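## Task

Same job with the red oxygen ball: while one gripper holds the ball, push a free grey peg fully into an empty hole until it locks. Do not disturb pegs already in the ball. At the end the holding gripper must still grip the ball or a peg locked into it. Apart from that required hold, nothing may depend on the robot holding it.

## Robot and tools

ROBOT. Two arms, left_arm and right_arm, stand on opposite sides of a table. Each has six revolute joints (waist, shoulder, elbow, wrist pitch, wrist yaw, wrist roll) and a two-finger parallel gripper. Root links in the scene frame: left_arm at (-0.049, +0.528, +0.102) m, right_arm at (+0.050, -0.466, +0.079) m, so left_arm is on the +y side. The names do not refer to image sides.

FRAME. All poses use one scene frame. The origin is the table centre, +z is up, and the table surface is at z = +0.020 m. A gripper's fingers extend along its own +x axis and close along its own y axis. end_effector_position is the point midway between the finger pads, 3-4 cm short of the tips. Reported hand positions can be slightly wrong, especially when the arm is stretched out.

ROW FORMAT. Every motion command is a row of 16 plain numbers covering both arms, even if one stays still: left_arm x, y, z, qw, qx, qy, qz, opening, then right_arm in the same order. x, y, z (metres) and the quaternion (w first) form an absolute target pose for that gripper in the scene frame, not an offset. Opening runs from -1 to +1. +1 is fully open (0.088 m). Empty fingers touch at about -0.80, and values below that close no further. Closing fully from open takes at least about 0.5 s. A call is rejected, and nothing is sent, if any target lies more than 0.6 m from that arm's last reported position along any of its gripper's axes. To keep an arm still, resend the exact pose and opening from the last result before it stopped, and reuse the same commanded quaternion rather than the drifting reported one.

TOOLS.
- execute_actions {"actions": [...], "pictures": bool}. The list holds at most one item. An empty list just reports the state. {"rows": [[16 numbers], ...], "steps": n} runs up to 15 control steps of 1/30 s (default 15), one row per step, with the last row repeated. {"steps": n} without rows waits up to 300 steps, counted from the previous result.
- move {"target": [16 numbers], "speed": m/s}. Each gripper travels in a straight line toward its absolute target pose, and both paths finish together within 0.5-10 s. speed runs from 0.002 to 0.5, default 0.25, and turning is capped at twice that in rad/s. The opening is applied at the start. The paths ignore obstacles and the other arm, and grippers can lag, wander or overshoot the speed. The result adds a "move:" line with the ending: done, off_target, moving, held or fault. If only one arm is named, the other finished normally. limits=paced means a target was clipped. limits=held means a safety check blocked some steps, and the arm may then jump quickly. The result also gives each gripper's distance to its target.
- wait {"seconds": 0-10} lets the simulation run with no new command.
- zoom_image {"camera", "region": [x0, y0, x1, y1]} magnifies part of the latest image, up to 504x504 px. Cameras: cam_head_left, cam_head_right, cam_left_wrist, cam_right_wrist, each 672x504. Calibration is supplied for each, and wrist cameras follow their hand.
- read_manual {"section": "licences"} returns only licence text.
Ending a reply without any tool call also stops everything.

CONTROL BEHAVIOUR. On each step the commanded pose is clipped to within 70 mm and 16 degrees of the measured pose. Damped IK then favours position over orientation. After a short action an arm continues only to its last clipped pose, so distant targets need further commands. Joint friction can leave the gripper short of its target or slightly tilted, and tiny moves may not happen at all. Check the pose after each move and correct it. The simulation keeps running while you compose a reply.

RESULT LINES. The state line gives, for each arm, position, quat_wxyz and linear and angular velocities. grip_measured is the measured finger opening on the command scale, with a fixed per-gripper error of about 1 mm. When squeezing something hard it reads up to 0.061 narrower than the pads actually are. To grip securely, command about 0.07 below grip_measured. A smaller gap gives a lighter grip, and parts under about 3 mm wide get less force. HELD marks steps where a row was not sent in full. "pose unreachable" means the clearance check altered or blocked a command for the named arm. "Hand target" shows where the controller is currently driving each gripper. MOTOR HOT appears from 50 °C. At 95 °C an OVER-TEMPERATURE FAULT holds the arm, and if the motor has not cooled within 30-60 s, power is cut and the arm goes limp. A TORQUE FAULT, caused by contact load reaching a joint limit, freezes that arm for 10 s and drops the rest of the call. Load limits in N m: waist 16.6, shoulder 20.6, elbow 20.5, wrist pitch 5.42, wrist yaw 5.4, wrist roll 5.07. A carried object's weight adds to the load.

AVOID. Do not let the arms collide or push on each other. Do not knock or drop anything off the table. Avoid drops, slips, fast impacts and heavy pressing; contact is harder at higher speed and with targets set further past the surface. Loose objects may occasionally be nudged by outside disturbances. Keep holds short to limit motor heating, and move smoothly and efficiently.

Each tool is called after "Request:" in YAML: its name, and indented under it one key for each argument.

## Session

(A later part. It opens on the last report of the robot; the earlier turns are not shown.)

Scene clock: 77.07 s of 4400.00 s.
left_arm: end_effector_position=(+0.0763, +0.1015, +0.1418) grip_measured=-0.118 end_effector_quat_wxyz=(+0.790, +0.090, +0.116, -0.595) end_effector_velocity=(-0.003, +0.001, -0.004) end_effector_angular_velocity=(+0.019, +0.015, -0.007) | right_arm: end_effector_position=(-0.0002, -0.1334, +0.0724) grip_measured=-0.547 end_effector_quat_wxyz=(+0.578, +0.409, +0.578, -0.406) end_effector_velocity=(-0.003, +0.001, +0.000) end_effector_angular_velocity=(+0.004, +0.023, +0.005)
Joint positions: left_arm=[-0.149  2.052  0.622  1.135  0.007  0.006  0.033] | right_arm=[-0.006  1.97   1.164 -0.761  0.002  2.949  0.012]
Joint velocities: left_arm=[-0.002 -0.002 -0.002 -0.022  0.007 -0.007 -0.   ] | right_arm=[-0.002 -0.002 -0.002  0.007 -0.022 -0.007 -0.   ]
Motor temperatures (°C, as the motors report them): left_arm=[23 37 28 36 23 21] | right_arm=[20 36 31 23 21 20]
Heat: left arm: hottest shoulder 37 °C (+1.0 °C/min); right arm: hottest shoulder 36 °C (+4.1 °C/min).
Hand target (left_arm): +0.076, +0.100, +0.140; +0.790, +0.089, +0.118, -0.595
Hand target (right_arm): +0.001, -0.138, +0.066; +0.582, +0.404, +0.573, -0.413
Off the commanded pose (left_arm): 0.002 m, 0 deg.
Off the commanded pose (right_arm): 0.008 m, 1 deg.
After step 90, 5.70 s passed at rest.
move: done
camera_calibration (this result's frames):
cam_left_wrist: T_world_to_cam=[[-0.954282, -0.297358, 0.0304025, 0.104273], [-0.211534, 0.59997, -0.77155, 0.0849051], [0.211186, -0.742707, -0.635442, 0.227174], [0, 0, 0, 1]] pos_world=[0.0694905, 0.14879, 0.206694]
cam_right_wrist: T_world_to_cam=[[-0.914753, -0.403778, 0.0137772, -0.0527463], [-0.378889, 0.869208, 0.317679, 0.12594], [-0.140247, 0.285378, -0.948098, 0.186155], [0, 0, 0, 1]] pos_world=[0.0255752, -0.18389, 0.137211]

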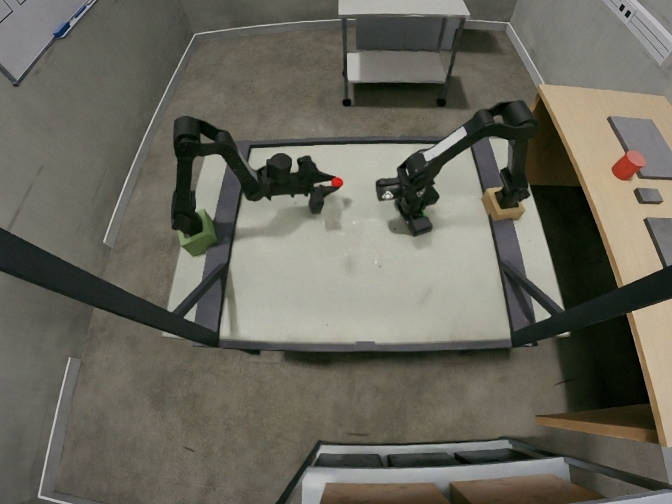

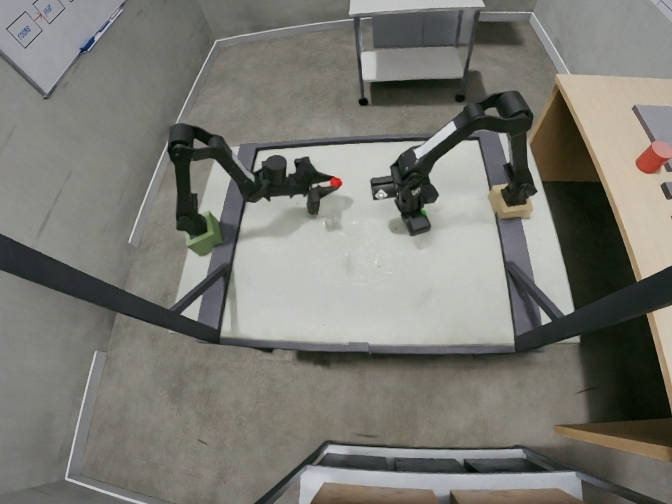

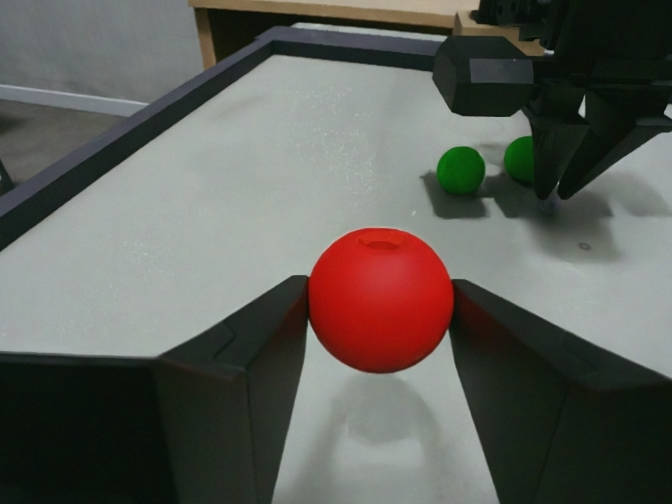

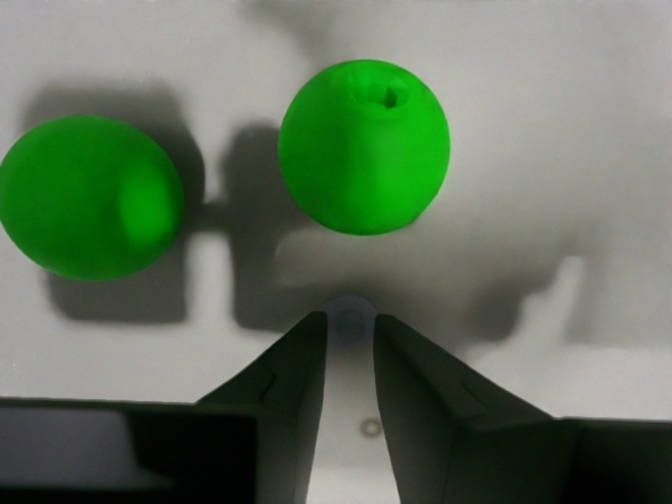

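Request:
move:
  target: [0.076, 0.10, 0.14, 0.7898, 0.0889, 0.1180, -0.5952, -0.19, 0.0011, -0.1381, 0.0607, 0.58181, 0.40360, 0.57300, -0.41278, -0.56]
  speed: 0.01

Request:
zoom_image:
  camera: "cam_right_wrist"
  region: [280, 240, 420, 380]

Scene clock: 85.30 s of 4400.00 s.
left_arm: end_effector_position=(+0.0763, +0.1015, +0.1418) grip_measured=-0.118 end_effector_quat_wxyz=(+0.790, +0.090, +0.116, -0.595) end_effector_velocity=(-0.000, +0.001, -0.001) end_effector_angular_velocity=(+0.006, +0.007, +0.007) | right_arm: end_effector_position=(-0.0001, -0.1339, +0.0669) grip_measured=-0.557 end_effector_quat_wxyz=(+0.578, +0.408, +0.578, -0.406) end_effector_velocity=(-0.000, +0.001, +0.000) end_effector_angular_velocity=(+0.006, +0.008, +0.005)
Joint positions: left_arm=[-0.149  2.052  0.622  1.135  0.007  0.006  0.033] | right_arm=[-0.006  1.98   1.153 -0.741  0.002  2.949  0.012]
Joint velocities: left_arm=[-0.002 -0.002 -0.002 -0.007 -0.007 -0.007 -0.001] | right_arm=[-0.002 -0.002 -0.002  0.007 -0.007 -0.007  0.   ]
Motor temperatures (°C, as the motors report them): left_arm=[23 37 28 36 23 21] | right_arm=[20 37 31 23 21 20]
Heat: left arm: hottest shoulder 37 °C (+1.0 °C/min); right arm: hottest shoulder 37 °C (+5.1 °C/min).
Hand target (left_arm): +0.076, +0.100, +0.140; +0.790, +0.089, +0.118, -0.595
Hand target (right_arm): +0.001, -0.138, +0.061; +0.582, +0.403, +0.573, -0.413
Off the commanded pose (left_arm): 0.002 m, 0 deg.
Off the commanded pose (right_arm): 0.008 m, 1 deg.
After step 90, 3.73 s passed at rest.
move: done
camera_calibration (this result's frames):
cam_left_wrist: T_world_to_cam=[[-0.954282, -0.297358, 0.0304025, 0.104273], [-0.211534, 0.59997, -0.77155, 0.0849051], [0.211186, -0.742707, -0.635442, 0.227174], [0, 0, 0, 1]] pos_world=[0.0694905, 0.14879, 0.206694]
cam_right_wrist: T_world_to_cam=[[-0.914754, -0.403773, 0.0138771, -0.0527993], [-0.378907, 0.869328, 0.31733, 0.128159], [-0.140193, 0.285021, -0.948214, 0.181037], [0, 0, 0, 1]] pos_world=[0.025642, -0.18433, 0.131725]

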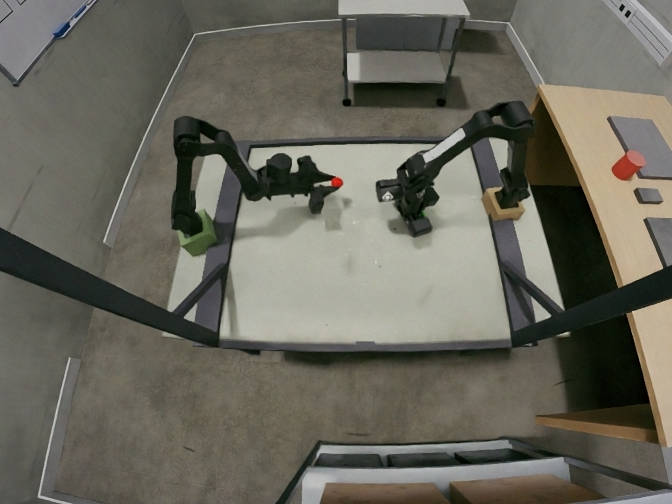

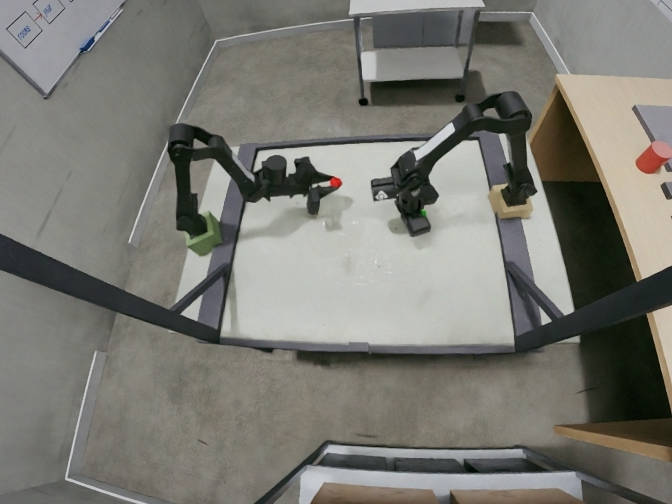

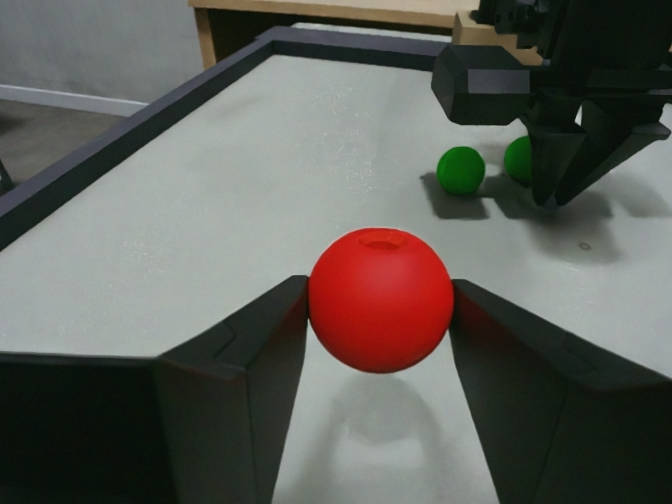

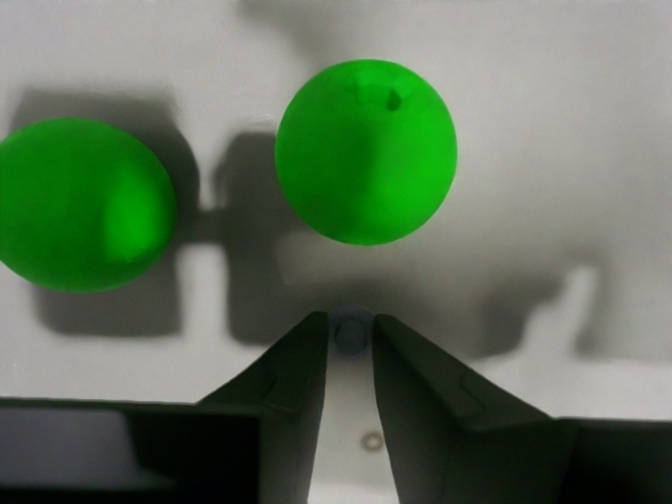

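Region (280, 240, 420, 380) of cam_right_wrist's 672x504 image, scaled by 3.600, with more detail than that image has.

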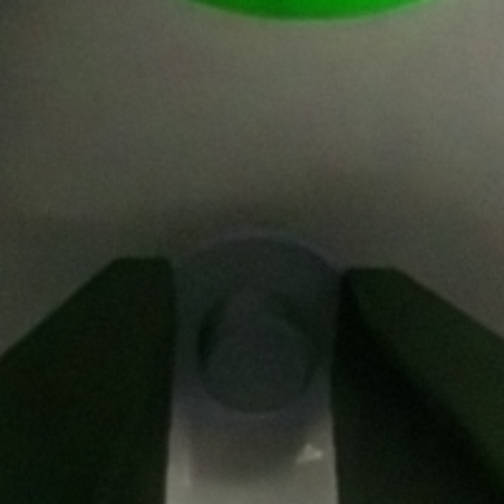

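Request:
execute_actions:
  actions:
    - {"rows": [[0.076,0.10,0.14,0.7898,0.0889,0.1180,-0.5952,-0.19,0.0011,-0.1381,0.0605,0.58181,0.40360,0.57300,-0.41278,-0.58],[0.076,0.10,0.14,0.7898,0.0889,0.1180,-0.5952,-0.19,0.0011,-0.1381,0.0603,0.58181,0.40360,0.57300,-0.41278,-0.59],[0.076,0.10,0.14,0.7898,0.0889,0.1180,-0.5952,-0.19,0.0011,-0.1381,0.0601,0.58181,0.40360,0.57300,-0.41278,-0.60],[0.076,0.10,0.14,0.7898,0.0889,0.1180,-0.5952,-0.19,0.0011,-0.1381,0.0599,0.58181,0.40360,0.57300,-0.41278,-0.61],[0.076,0.10,0.14,0.7898,0.0889,0.1180,-0.5952,-0.19,0.0011,-0.1381,0.0597,0.58181,0.40360,0.57300,-0.41278,-0.62],[0.076,0.10,0.14,0.7898,0.0889,0.1180,-0.5952,-0.19,0.0011,-0.1381,0.0595,0.58181,0.40360,0.57300,-0.41278,-0.62],[0.076,0.10,0.14,0.7898,0.0889,0.1180,-0.5952,-0.19,0.0011,-0.1381,0.0592,0.58181,0.40360,0.57300,-0.41278,-0.62]], "steps": 15}

Request:
zoom_image:
  camera: "cam_right_wrist"
  region: [280, 240, 420, 380]

Scene clock: 95.13 s of 4400.00 s.
left_arm: end_effector_position=(+0.0763, +0.1015, +0.1418) grip_measured=-0.118 end_effector_quat_wxyz=(+0.790, +0.090, +0.116, -0.595) end_effector_velocity=(-0.001, +0.002, -0.004) end_effector_angular_velocity=(+0.020, +0.011, +0.007) | right_arm: end_effector_position=(-0.0000, -0.1335, +0.0665) grip_measured=-0.616 end_effector_quat_wxyz=(+0.577, +0.409, +0.579, -0.405) end_effector_velocity=(+0.000, -0.002, +0.000) end_effector_angular_velocity=(-0.008, +0.006, +0.005)
Joint positions: left_arm=[-0.149  2.052  0.622  1.135  0.007  0.006  0.033] | right_arm=[-0.006  1.981  1.152 -0.737  0.002  2.949  0.009]
Joint velocities: left_arm=[-0.002 -0.002 -0.002 -0.022 -0.007 -0.007 -0.   ] | right_arm=[-0.002 -0.002 -0.002 -0.007 -0.007 -0.007 -0.   ]
Motor temperatures (°C, as the motors report them): left_arm=[23 37 28 36 23 21] | right_arm=[20 37 30 23 21 20]
Heat: left arm: hottest shoulder 37 °C (+1.0 °C/min); right arm: hottest shoulder 37 °C (+4.0 °C/min).
Hand target (left_arm): +0.076, +0.100, +0.140; +0.790, +0.089, +0.118, -0.595
Hand target (right_arm): +0.001, -0.138, +0.059; +0.582, +0.404, +0.573, -0.413
Off the commanded pose (left_arm): 0.002 m, 0 deg.
Off the commanded pose (right_arm): 0.009 m, 1 deg.
Steps of this call (steps 1 to 90: nothing new was sent; then 6.33 s passed at rest; steps 91 to 105: all 15 steps of this action). Readings (end_effector_position):
91: left_arm (+0.0763, +0.1015, +0.1418) | right_arm (-0.0001, -0.1339, +0.0669)
92: left_arm (+0.0763, +0.1015, +0.1418) | right_arm (-0.0001, -0.1338, +0.0669)
94: left_arm (+0.0763, +0.1015, +0.1418) | right_arm (-0.0001, -0.1337, +0.0668)
98: left_arm (+0.0763, +0.1015, +0.1418) | right_arm (-0.0001, -0.1337, +0.0665)
105: the state above
camera_calibration (this result's frames):
cam_left_wrist: T_world_to_cam=[[-0.954282, -0.297358, 0.0304025, 0.104273], [-0.211534, 0.59997, -0.77155, 0.0849051], [0.211186, -0.742707, -0.635442, 0.227174], [0, 0, 0, 1]] pos_world=[0.0694905, 0.14879, 0.206694]
cam_right_wrist: T_world_to_cam=[[-0.914903, -0.403454, 0.013278, -0.0524893], [-0.378466, 0.868752, 0.319427, 0.127741], [-0.140409, 0.287219, -0.947518, 0.180842], [0, 0, 0, 1]] pos_world=[0.0257149, -0.184093, 0.131244]

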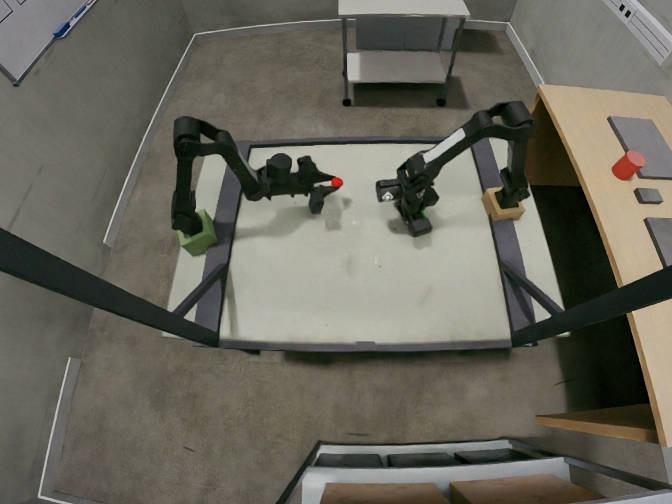

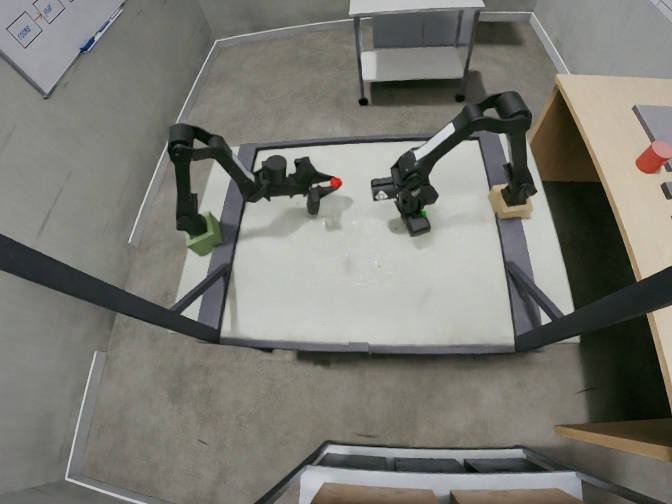

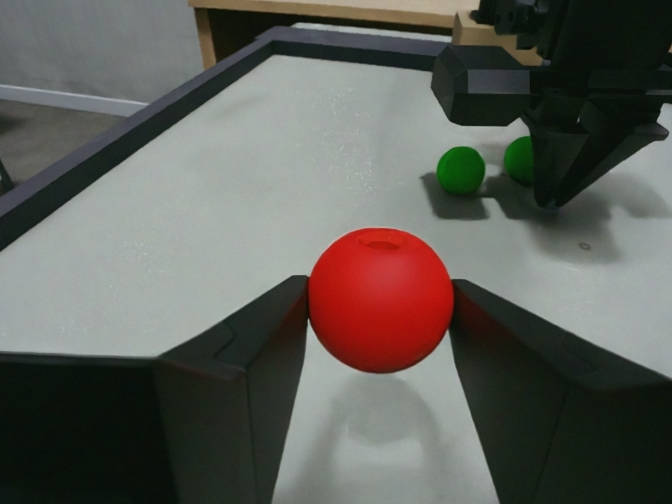

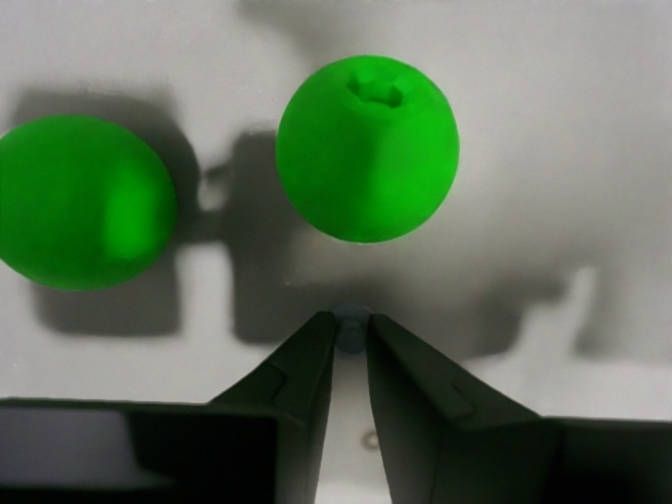

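Region (280, 240, 420, 380) of cam_right_wrist's 672x504 image, scaled by 3.600, with more detail than that image has.

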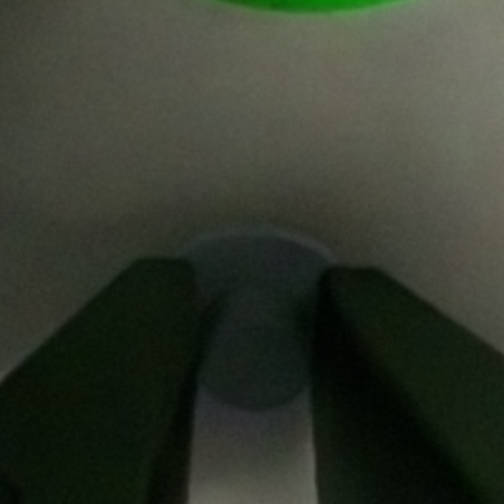

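Request:
execute_actions:
  actions:
    - {"rows": [[0.076,0.10,0.14,0.7898,0.0889,0.1180,-0.5952,-0.19,0.0011,-0.1381,0.0595,0.58181,0.40360,0.57300,-0.41278,-0.635],[0.076,0.10,0.14,0.7898,0.0889,0.1180,-0.5952,-0.19,0.0011,-0.1381,0.0595,0.58181,0.40360,0.57300,-0.41278,-0.65],[0.076,0.10,0.14,0.7898,0.0889,0.1180,-0.5952,-0.19,0.0011,-0.1381,0.0595,0.58181,0.40360,0.57300,-0.41278,-0.66],[0.076,0.10,0.14,0.7898,0.0889,0.1180,-0.5952,-0.19,0.0011,-0.1381,0.0595,0.58181,0.40360,0.57300,-0.41278,-0.67],[0.076,0.10,0.14,0.7898,0.0889,0.1180,-0.5952,-0.19,0.0011,-0.1381,0.0595,0.58181,0.40360,0.57300,-0.41278,-0.68],[0.076,0.10,0.14,0.7898,0.0889,0.1180,-0.5952,-0.19,0.0011,-0.1381,0.0595,0.58181,0.40360,0.57300,-0.41278,-0.69],[0.076,0.10,0.14,0.7898,0.0889,0.1180,-0.5952,-0.19,0.0011,-0.1381,0.0595,0.58181,0.40360,0.57300,-0.41278,-0.70],[0.076,0.10,0.14,0.7898,0.0889,0.1180,-0.5952,-0.19,0.0011,-0.1381,0.0595,0.58181,0.40360,0.57300,-0.41278,-0.71],[0.076,0.10,0.14,0.7898,0.0889,0.1180,-0.5952,-0.19,0.0011,-0.1381,0.0595,0.58181,0.40360,0.57300,-0.41278,-0.72],[0.076,0.10,0.14,0.7898,0.0889,0.1180,-0.5952,-0.19,0.0011,-0.1381,0.0595,0.58181,0.40360,0.57300,-0.41278,-0.73],[0.076,0.10,0.14,0.7898,0.0889,0.1180,-0.5952,-0.19,0.0011,-0.1381,0.0595,0.58181,0.40360,0.57300,-0.41278,-0.74],[0.076,0.10,0.14,0.7898,0.0889,0.1180,-0.5952,-0.19,0.0011,-0.1381,0.0595,0.58181,0.40360,0.57300,-0.41278,-0.75],[0.076,0.10,0.14,0.7898,0.0889,0.1180,-0.5952,-0.19,0.0011,-0.1381,0.0595,0.58181,0.40360,0.57300,-0.41278,-0.76],[0.076,0.10,0.14,0.7898,0.0889,0.1180,-0.5952,-0.19,0.0011,-0.1381,0.0595,0.58181,0.40360,0.57300,-0.41278,-0.77],[0.076,0.10,0.14,0.7898,0.0889,0.1180,-0.5952,-0.19,0.0011,-0.1381,0.0595,0.58181,0.40360,0.57300,-0.41278,-0.78]], "steps": 15}
  pictures: false

Request:
move:
  target: [0.076, 0.10, 0.14, 0.7898, 0.0889, 0.1180, -0.5952, -0.19, 0.0011, -0.1381, 0.0595, 0.58181, 0.40360, 0.57300, -0.41278, -0.78]
  speed: 0.01

Scene clock: 105.07 s of 4400.00 s.
left_arm: end_effector_position=(+0.0763, +0.1015, +0.1418) grip_measured=-0.118 end_effector_quat_wxyz=(+0.790, +0.090, +0.116, -0.595) end_effector_velocity=(-0.002, +0.000, -0.001) end_effector_angular_velocity=(+0.002, +0.020, +0.006) | right_arm: end_effector_position=(-0.0000, -0.1334, +0.0665) grip_measured=-0.709 end_effector_quat_wxyz=(+0.577, +0.409, +0.579, -0.405) end_effector_velocity=(+0.001, -0.005, +0.000) end_effector_angular_velocity=(-0.023, +0.004, +0.020)
Joint positions: left_arm=[-0.149  2.052  0.622  1.135  0.007  0.006  0.033] | right_arm=[-0.006  1.981  1.152 -0.736  0.002  2.949  0.004]
Joint velocities: left_arm=[-0.007 -0.002 -0.002 -0.007 -0.007 -0.022 -0.   ] | right_arm=[-0.002 -0.002 -0.002 -0.022 -0.007 -0.022 -0.   ]
Motor temperatures (°C, as the motors report them): left_arm=[23 37 28 37 23 21] | right_arm=[20 37 30 23 21 20]
Heat: left arm: hottest shoulder 37 °C (+1.0 °C/min); right arm: hottest shoulder 37 °C (+3.0 °C/min).
Hand target (left_arm): +0.076, +0.100, +0.140; +0.790, +0.089, +0.118, -0.595
Hand target (right_arm): +0.001, -0.138, +0.060; +0.582, +0.404, +0.573, -0.413
Off the commanded pose (left_arm): 0.002 m, 0 deg.
Off the commanded pose (right_arm): 0.009 m, 1 deg.
Steps of this call (steps 1 to 90: nothing new was sent; then 6.43 s passed at rest; steps 91 to 105: all 15 steps of this action). Readings (end_effector_position):
91: left_arm (+0.0763, +0.1015, +0.1418) | right_arm (-0.0000, -0.1334, +0.0665)
92: left_arm (+0.0763, +0.1015, +0.1418) | right_arm (-0.0000, -0.1334, +0.0665)
94: left_arm (+0.0763, +0.1015, +0.1418) | right_arm (-0.0000, -0.1334, +0.0665)
98: left_arm (+0.0763, +0.1015, +0.1418) | right_arm (-0.0000, -0.1334, +0.0665)
105: the state above

Scene clock: 106.70 s of 4400.00 s.
left_arm: end_effector_position=(+0.0763, +0.1015, +0.1418) grip_measured=-0.118 end_effector_quat_wxyz=(+0.790, +0.090, +0.116, -0.595) end_effector_velocity=(-0.000, +0.001, -0.003) end_effector_angular_velocity=(+0.010, +0.008, +0.007) | right_arm: end_effector_position=(-0.0000, -0.1334, +0.0665) grip_measured=-0.709 end_effector_quat_wxyz=(+0.577, +0.409, +0.579, -0.405) end_effector_velocity=(+0.000, -0.004, -0.001) end_effector_angular_velocity=(-0.013, +0.005, +0.020)
Joint positions: left_arm=[-0.149  2.052  0.622  1.135  0.007  0.006  0.033] | right_arm=[-0.006  1.981  1.152 -0.736  0.002  2.949  0.004]
Joint velocities: left_arm=[-0.002  0.002 -0.002 -0.007 -0.007 -0.007 -0.   ] | right_arm=[-0.002 -0.002 -0.007 -0.007 -0.007 -0.022  0.   ]
Motor temperatures (°C, as the motors report them): left_arm=[23 37 28 37 23 21] | right_arm=[20 37 30 23 21 20]
Heat: left arm: hottest shoulder 37 °C (+1.0 °C/min); right arm: hottest shoulder 37 °C (+3.0 °C/min).
Hand target (left_arm): +0.076, +0.100, +0.140; +0.790, +0.089, +0.118, -0.595
Hand target (right_arm): +0.001, -0.138, +0.060; +0.582, +0.404, +0.573, -0.413
Off the commanded pose (left_arm): 0.002 m, 0 deg.
Off the commanded pose (right_arm): 0.009 m, 1 deg.
move: off_target (right_arm)
camera_calibration (this result's frames):
cam_left_wrist: T_world_to_cam=[[-0.954282, -0.297358, 0.0304025, 0.104273], [-0.211534, 0.59997, -0.77155, 0.0849051], [0.211186, -0.742707, -0.635442, 0.227174], [0, 0, 0, 1]] pos_world=[0.0694905, 0.14879, 0.206694]
cam_right_wrist: T_world_to_cam=[[-0.914903, -0.403459, 0.0131781, -0.0524615], [-0.378448, 0.868631, 0.319776, 0.127625], [-0.140463, 0.287577, -0.947402, 0.180857], [0, 0, 0, 1]] pos_world=[0.0257061, -0.184035, 0.131224]

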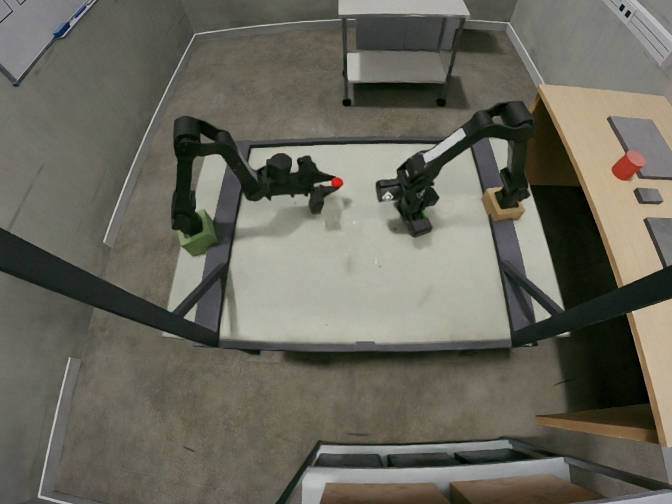

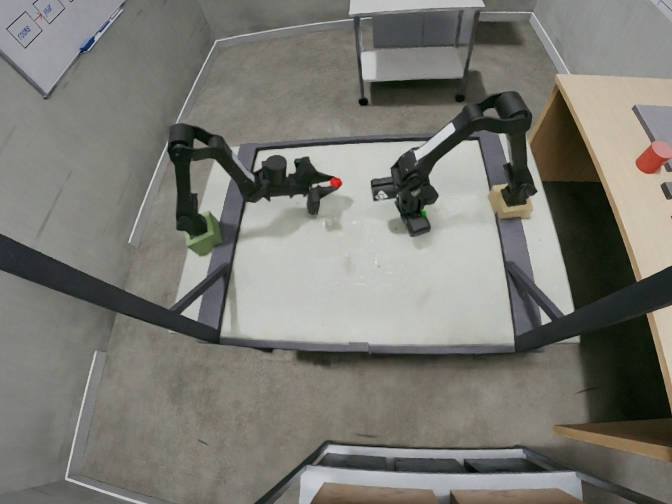

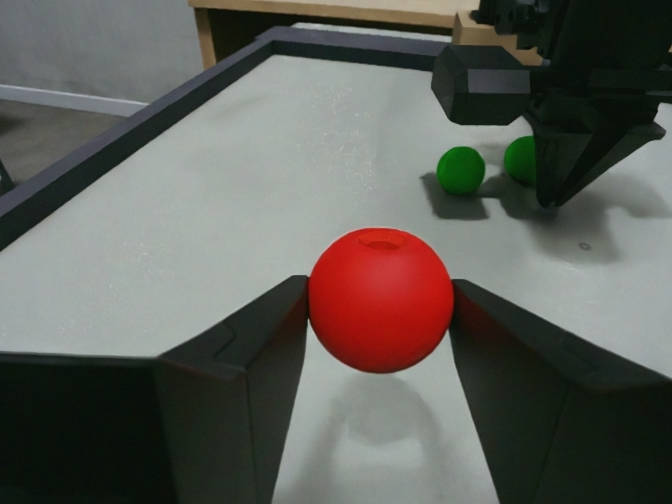

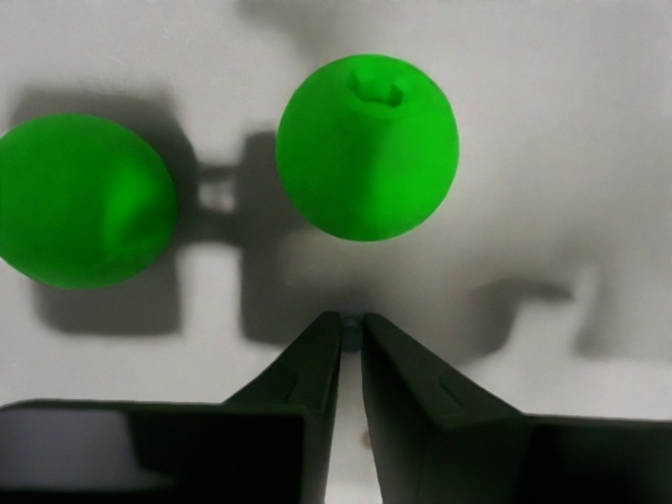

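Request:
move:
  target: [0.1122, -0.0232, 0.080, 0.7888, 0.09414, 0.12493, -0.5944, -0.19, 0.0011, -0.1381, 0.15, 0.58181, 0.40360, 0.57300, -0.41278, -0.78]
  speed: 0.1

Scene clock: 126.60 s of 4400.00 s.
left_arm: end_effector_position=(+0.1129, -0.0222, +0.0876) grip_measured=-0.118 end_effector_quat_wxyz=(+0.789, +0.092, +0.120, -0.595) end_effector_velocity=(+0.005, +0.000, -0.001) end_effector_angular_velocity=(+0.008, +0.017, +0.030) | right_arm: end_effector_position=(+0.0010, -0.1400, +0.1458) grip_measured=-0.709 end_effector_quat_wxyz=(+0.586, +0.400, +0.570, -0.415) end_effector_velocity=(-0.002, -0.003, +0.000) end_effector_angular_velocity=(-0.011, +0.021, +0.004)
Joint positions: left_arm=[-0.149  2.49   1.247  0.939  0.007  0.006  0.033] | right_arm=[-0.006  1.857  1.328 -1.073  0.002  2.949  0.004]
Joint velocities: left_arm=[ 0.002 -0.002  0.007 -0.022 -0.022 -0.022 -0.   ] | right_arm=[-0.002 -0.002 -0.002 -0.007 -0.022 -0.007 -0.   ]
Motor temperatures (°C, as the motors report them): left_arm=[23 37 28 37 23 21] | right_arm=[20 38 30 22 21 20]
Heat: left arm: hottest shoulder 37 °C (+0.0 °C/min); right arm: hottest shoulder 38 °C (+2.0 °C/min).
Hand target (left_arm): +0.112, -0.023, +0.081; +0.789, +0.094, +0.125, -0.594
Hand target (right_arm): +0.001, -0.138, +0.150; +0.582, +0.403, +0.573, -0.413
Off the commanded pose (left_arm): 0.008 m, 1 deg.
Off the commanded pose (right_arm): 0.005 m, 1 deg.
After step 90, 15.03 s passed at rest.
move: done
camera_calibration (this result's frames):
cam_left_wrist: T_world_to_cam=[[-0.954203, -0.297625, 0.0302682, 0.104046], [-0.21353, 0.606718, -0.765701, 0.124865], [0.209527, -0.737098, -0.642484, 0.0940089], [0, 0, 0, 1]] pos_world=[0.106246, 0.0245027, 0.152859]
cam_right_wrist: T_world_to_cam=[[-0.915003, -0.4028, 0.0228533, -0.0565685], [-0.380127, 0.879708, 0.285687, 0.114916], [-0.135179, 0.252717, -0.958051, 0.254616], [0, 0, 0, 1]] pos_world=[0.0263411, -0.188224, 0.212398]

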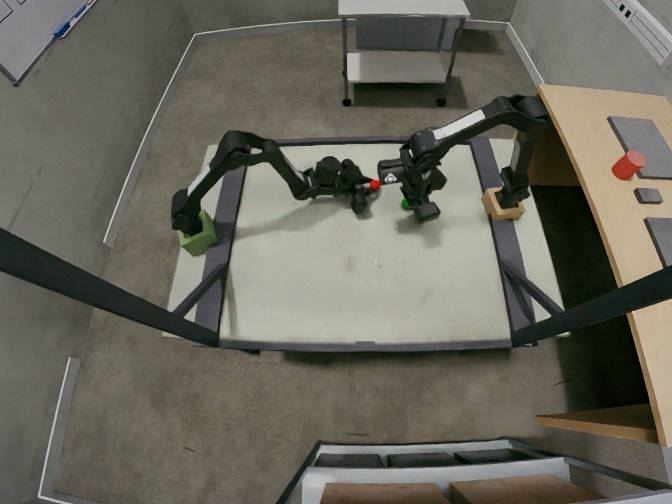

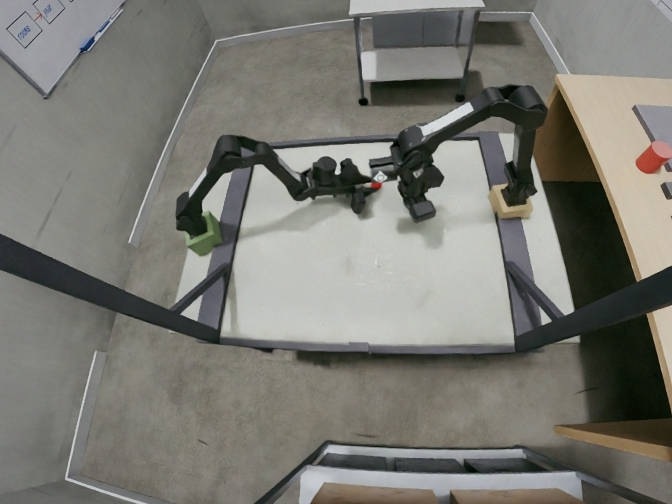

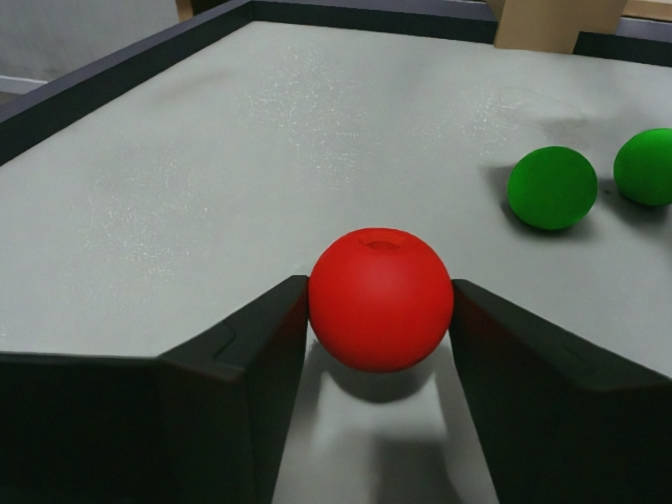

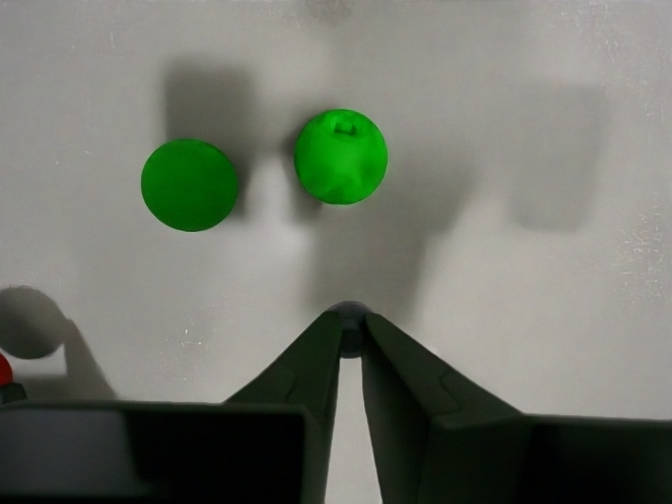

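Request:
move:
  target: [0.1122, -0.0232, 0.062, 0.7888, 0.09414, 0.12493, -0.5944, -0.19, 0.1320, -0.0790, 0.150, 0.48003, 0.48161, 0.63165, -0.37242, -0.78]
  speed: 0.12

Scene clock: 131.33 s of 4400.00 s.
left_arm: end_effector_position=(+0.1131, -0.0227, +0.0687) grip_measured=-0.118 end_effector_quat_wxyz=(+0.789, +0.093, +0.121, -0.595) end_effector_velocity=(+0.002, +0.001, -0.002) end_effector_angular_velocity=(+0.016, +0.005, +0.021) | right_arm: end_effector_position=(+0.1318, -0.0817, +0.1525) grip_measured=-0.709 end_effector_quat_wxyz=(+0.480, +0.484, +0.631, -0.371) end_effector_velocity=(-0.002, +0.001, +0.003) end_effector_angular_velocity=(+0.009, +0.014, +0.024)
Joint positions: left_arm=[-0.149  2.55   1.267  0.976  0.007  0.006  0.033] | right_arm=[-0.418  1.88   1.355 -0.815 -0.136  2.637  0.004]
Joint velocities: left_arm=[-0.002 -0.002  0.002 -0.022 -0.022 -0.007 -0.   ] | right_arm=[-0.002 -0.002  0.007 -0.007 -0.022 -0.022  0.   ]
Motor temperatures (°C, as the motors report them): left_arm=[23 38 28 37 23 21] | right_arm=[20 39 30 22 21 20]
Heat: left arm: hottest shoulder 38 °C (+1.0 °C/min); right arm: hottest shoulder 39 °C (+3.0 °C/min).
Hand target (left_arm): +0.112, -0.023, +0.062; +0.789, +0.094, +0.125, -0.594
Hand target (right_arm): +0.132, -0.079, +0.150; +0.479, +0.482, +0.632, -0.372
Off the commanded pose (left_arm): 0.007 m, 0 deg.
Off the commanded pose (right_arm): 0.004 m, 0 deg.
After step 90, 0.10 s passed at rest.
move: done
camera_calibration (this result's frames):
cam_left_wrist: T_world_to_cam=[[-0.954177, -0.297713, 0.0302229, 0.104608], [-0.214191, 0.608956, -0.763737, 0.110721], [0.20897, -0.735214, -0.644819, 0.0818349], [0, 0, 0, 1]] pos_world=[0.106429, 0.0238851, 0.134169]
cam_right_wrist: T_world_to_cam=[[-0.944988, -0.327102, 0.00136483, 0.0998465], [-0.271331, 0.786185, 0.555241, 0.0483046], [-0.182693, 0.524326, -0.831688, 0.273191], [0, 0, 0, 1]] pos_world=[0.15737, -0.148557, 0.200253]

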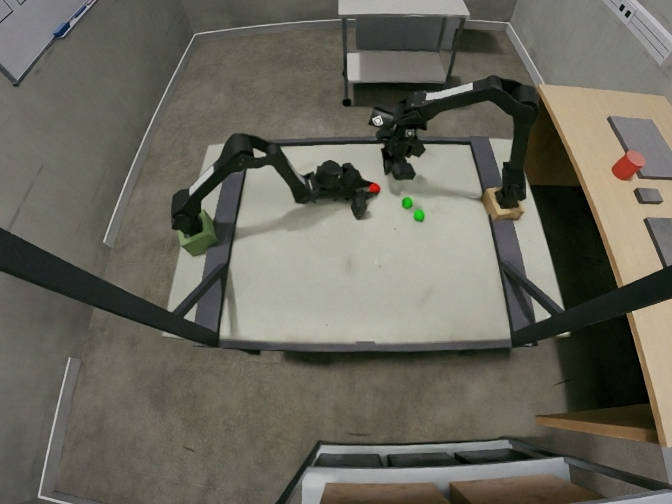

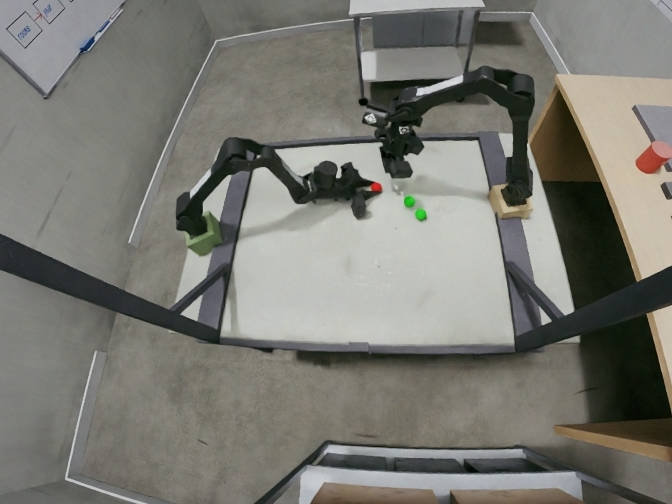

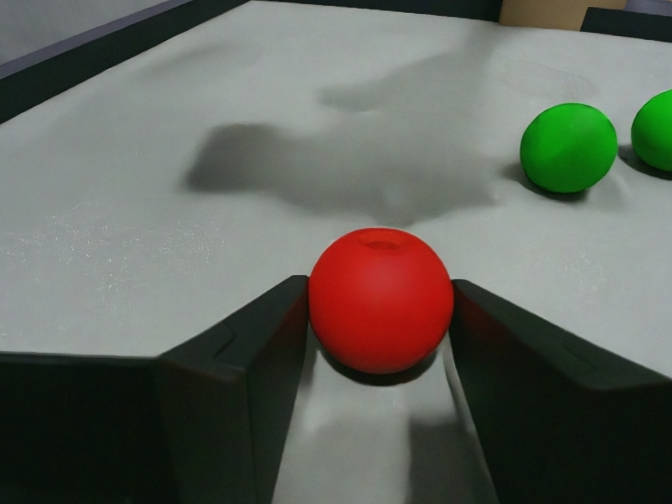

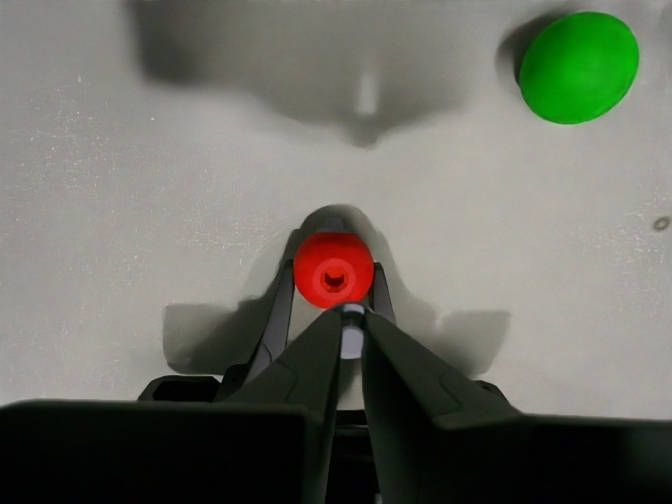

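Request:
move:
  target: [0.1122, -0.0232, 0.056, 0.7888, 0.09414, 0.12493, -0.5944, -0.19, 0.1310, -0.0745, 0.130, 0.48003, 0.48161, 0.63165, -0.37242, -0.78]
  speed: 0.02

Request:
zoom_image:
  camera: "cam_right_wrist"
  region: [250, 180, 430, 360]

Scene clock: 135.57 s of 4400.00 s.
left_arm: end_effector_position=(+0.1135, -0.0242, +0.0673) grip_measured=-0.118 end_effector_quat_wxyz=(+0.790, +0.090, +0.117, -0.595) end_effector_velocity=(-0.001, +0.002, -0.003) end_effector_angular_velocity=(+0.010, +0.008, +0.007) | right_arm: end_effector_position=(+0.1329, -0.0718, +0.1382) grip_measured=-0.709 end_effector_quat_wxyz=(+0.477, +0.488, +0.634, -0.364) end_effector_velocity=(-0.001, -0.002, -0.000) end_effector_angular_velocity=(-0.005, +0.007, +0.006)
Joint positions: left_arm=[-0.149  2.564  1.276  0.993  0.007  0.006  0.033] | right_arm=[-0.415  1.919  1.346 -0.748 -0.136  2.639  0.004]
Joint velocities: left_arm=[-0.002 -0.002 -0.007 -0.007 -0.007 -0.007 -0.   ] | right_arm=[-0.002 -0.002 -0.002 -0.007 -0.007 -0.007 -0.   ]
Motor temperatures (°C, as the motors report them): left_arm=[23 39 28 37 23 21] | right_arm=[20 39 31 22 21 20]
Heat: left arm: hottest shoulder 39 °C (+2.0 °C/min); right arm: hottest shoulder 39 °C (+3.0 °C/min).
Hand target (left_arm): +0.112, -0.023, +0.056; +0.789, +0.094, +0.125, -0.594
Hand target (right_arm): +0.131, -0.075, +0.130; +0.480, +0.482, +0.631, -0.373
Off the commanded pose (left_arm): 0.011 m, 1 deg.
Off the commanded pose (right_arm): 0.009 m, 1 deg.
move: off_target (left_arm, right_arm)
camera_calibration (this result's frames):
cam_left_wrist: T_world_to_cam=[[-0.954275, -0.297381, 0.0303914, 0.104634], [-0.211701, 0.600534, -0.771065, 0.110712], [0.211049, -0.742242, -0.636031, 0.0786876], [0, 0, 0, 1]] pos_world=[0.10668, 0.0230353, 0.132234]
cam_right_wrist: T_world_to_cam=[[-0.944422, -0.328641, -0.00784289, 0.105278], [-0.274754, 0.776016, 0.567723, 0.0467735], [-0.180491, 0.538325, -0.823182, 0.255889], [0, 0, 0, 1]] pos_world=[0.158464, -0.13945, 0.184915]

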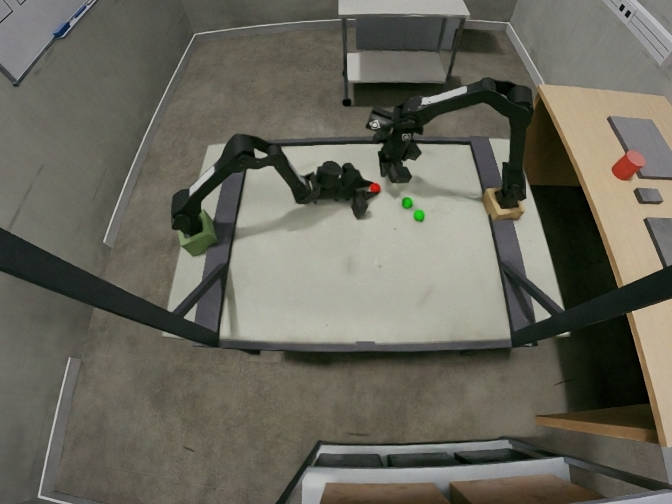

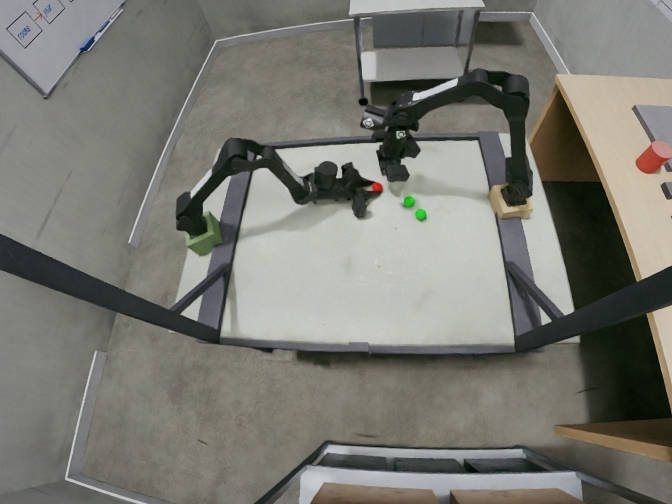

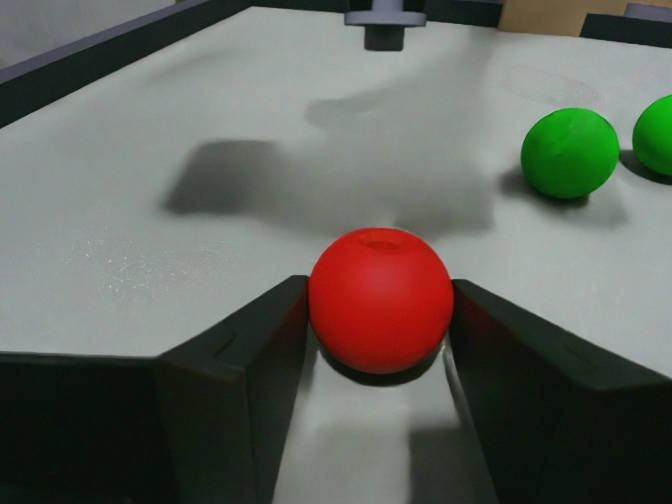

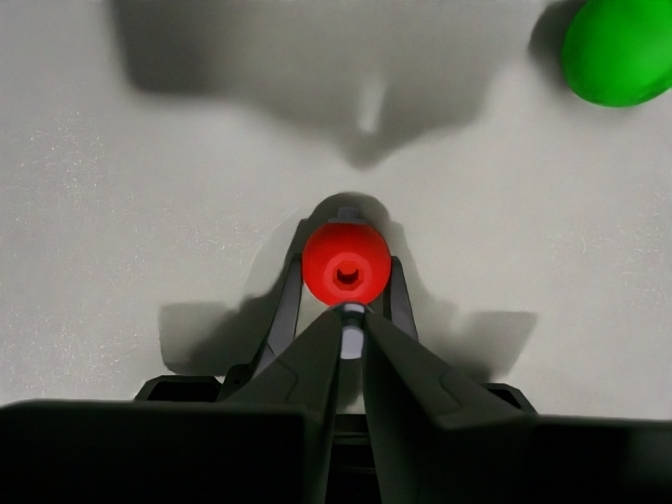

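Region (250, 180, 430, 360) of cam_right_wrist's 672x504 image, scaled by 2.800, with more detail than that image has.

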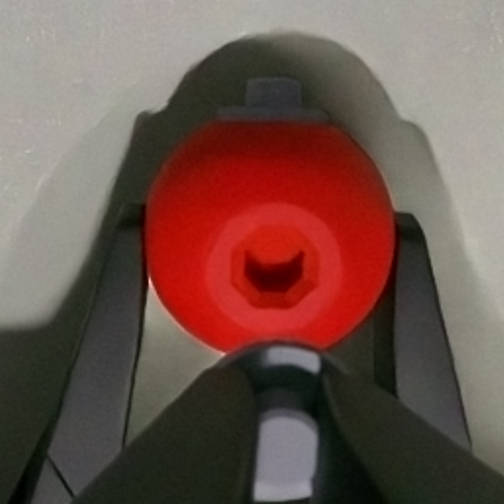

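Request:
zoom_image:
  camera: "cam_head_left"
  region: [330, 150, 420, 220]

Request:
zoom_image:
  camera: "cam_left_wrist"
  region: [290, 250, 480, 440]

Region (330, 150, 420, 220) of cam_head_left's 672x504 image, scaled by 5.600, with more detail than that image has.

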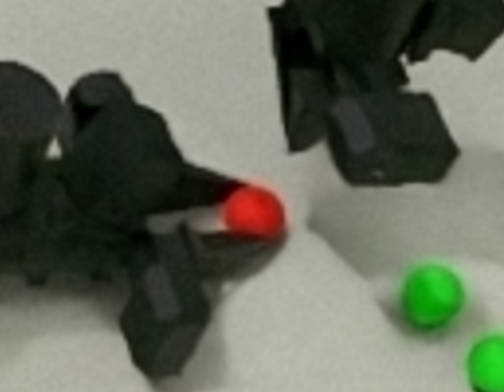

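Region (290, 250, 480, 440) of cam_left_wrist's 672x504 image, scaled by 2.653, with more detail than that image has.

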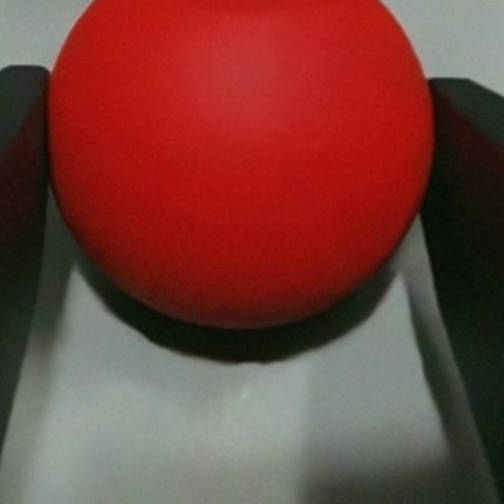

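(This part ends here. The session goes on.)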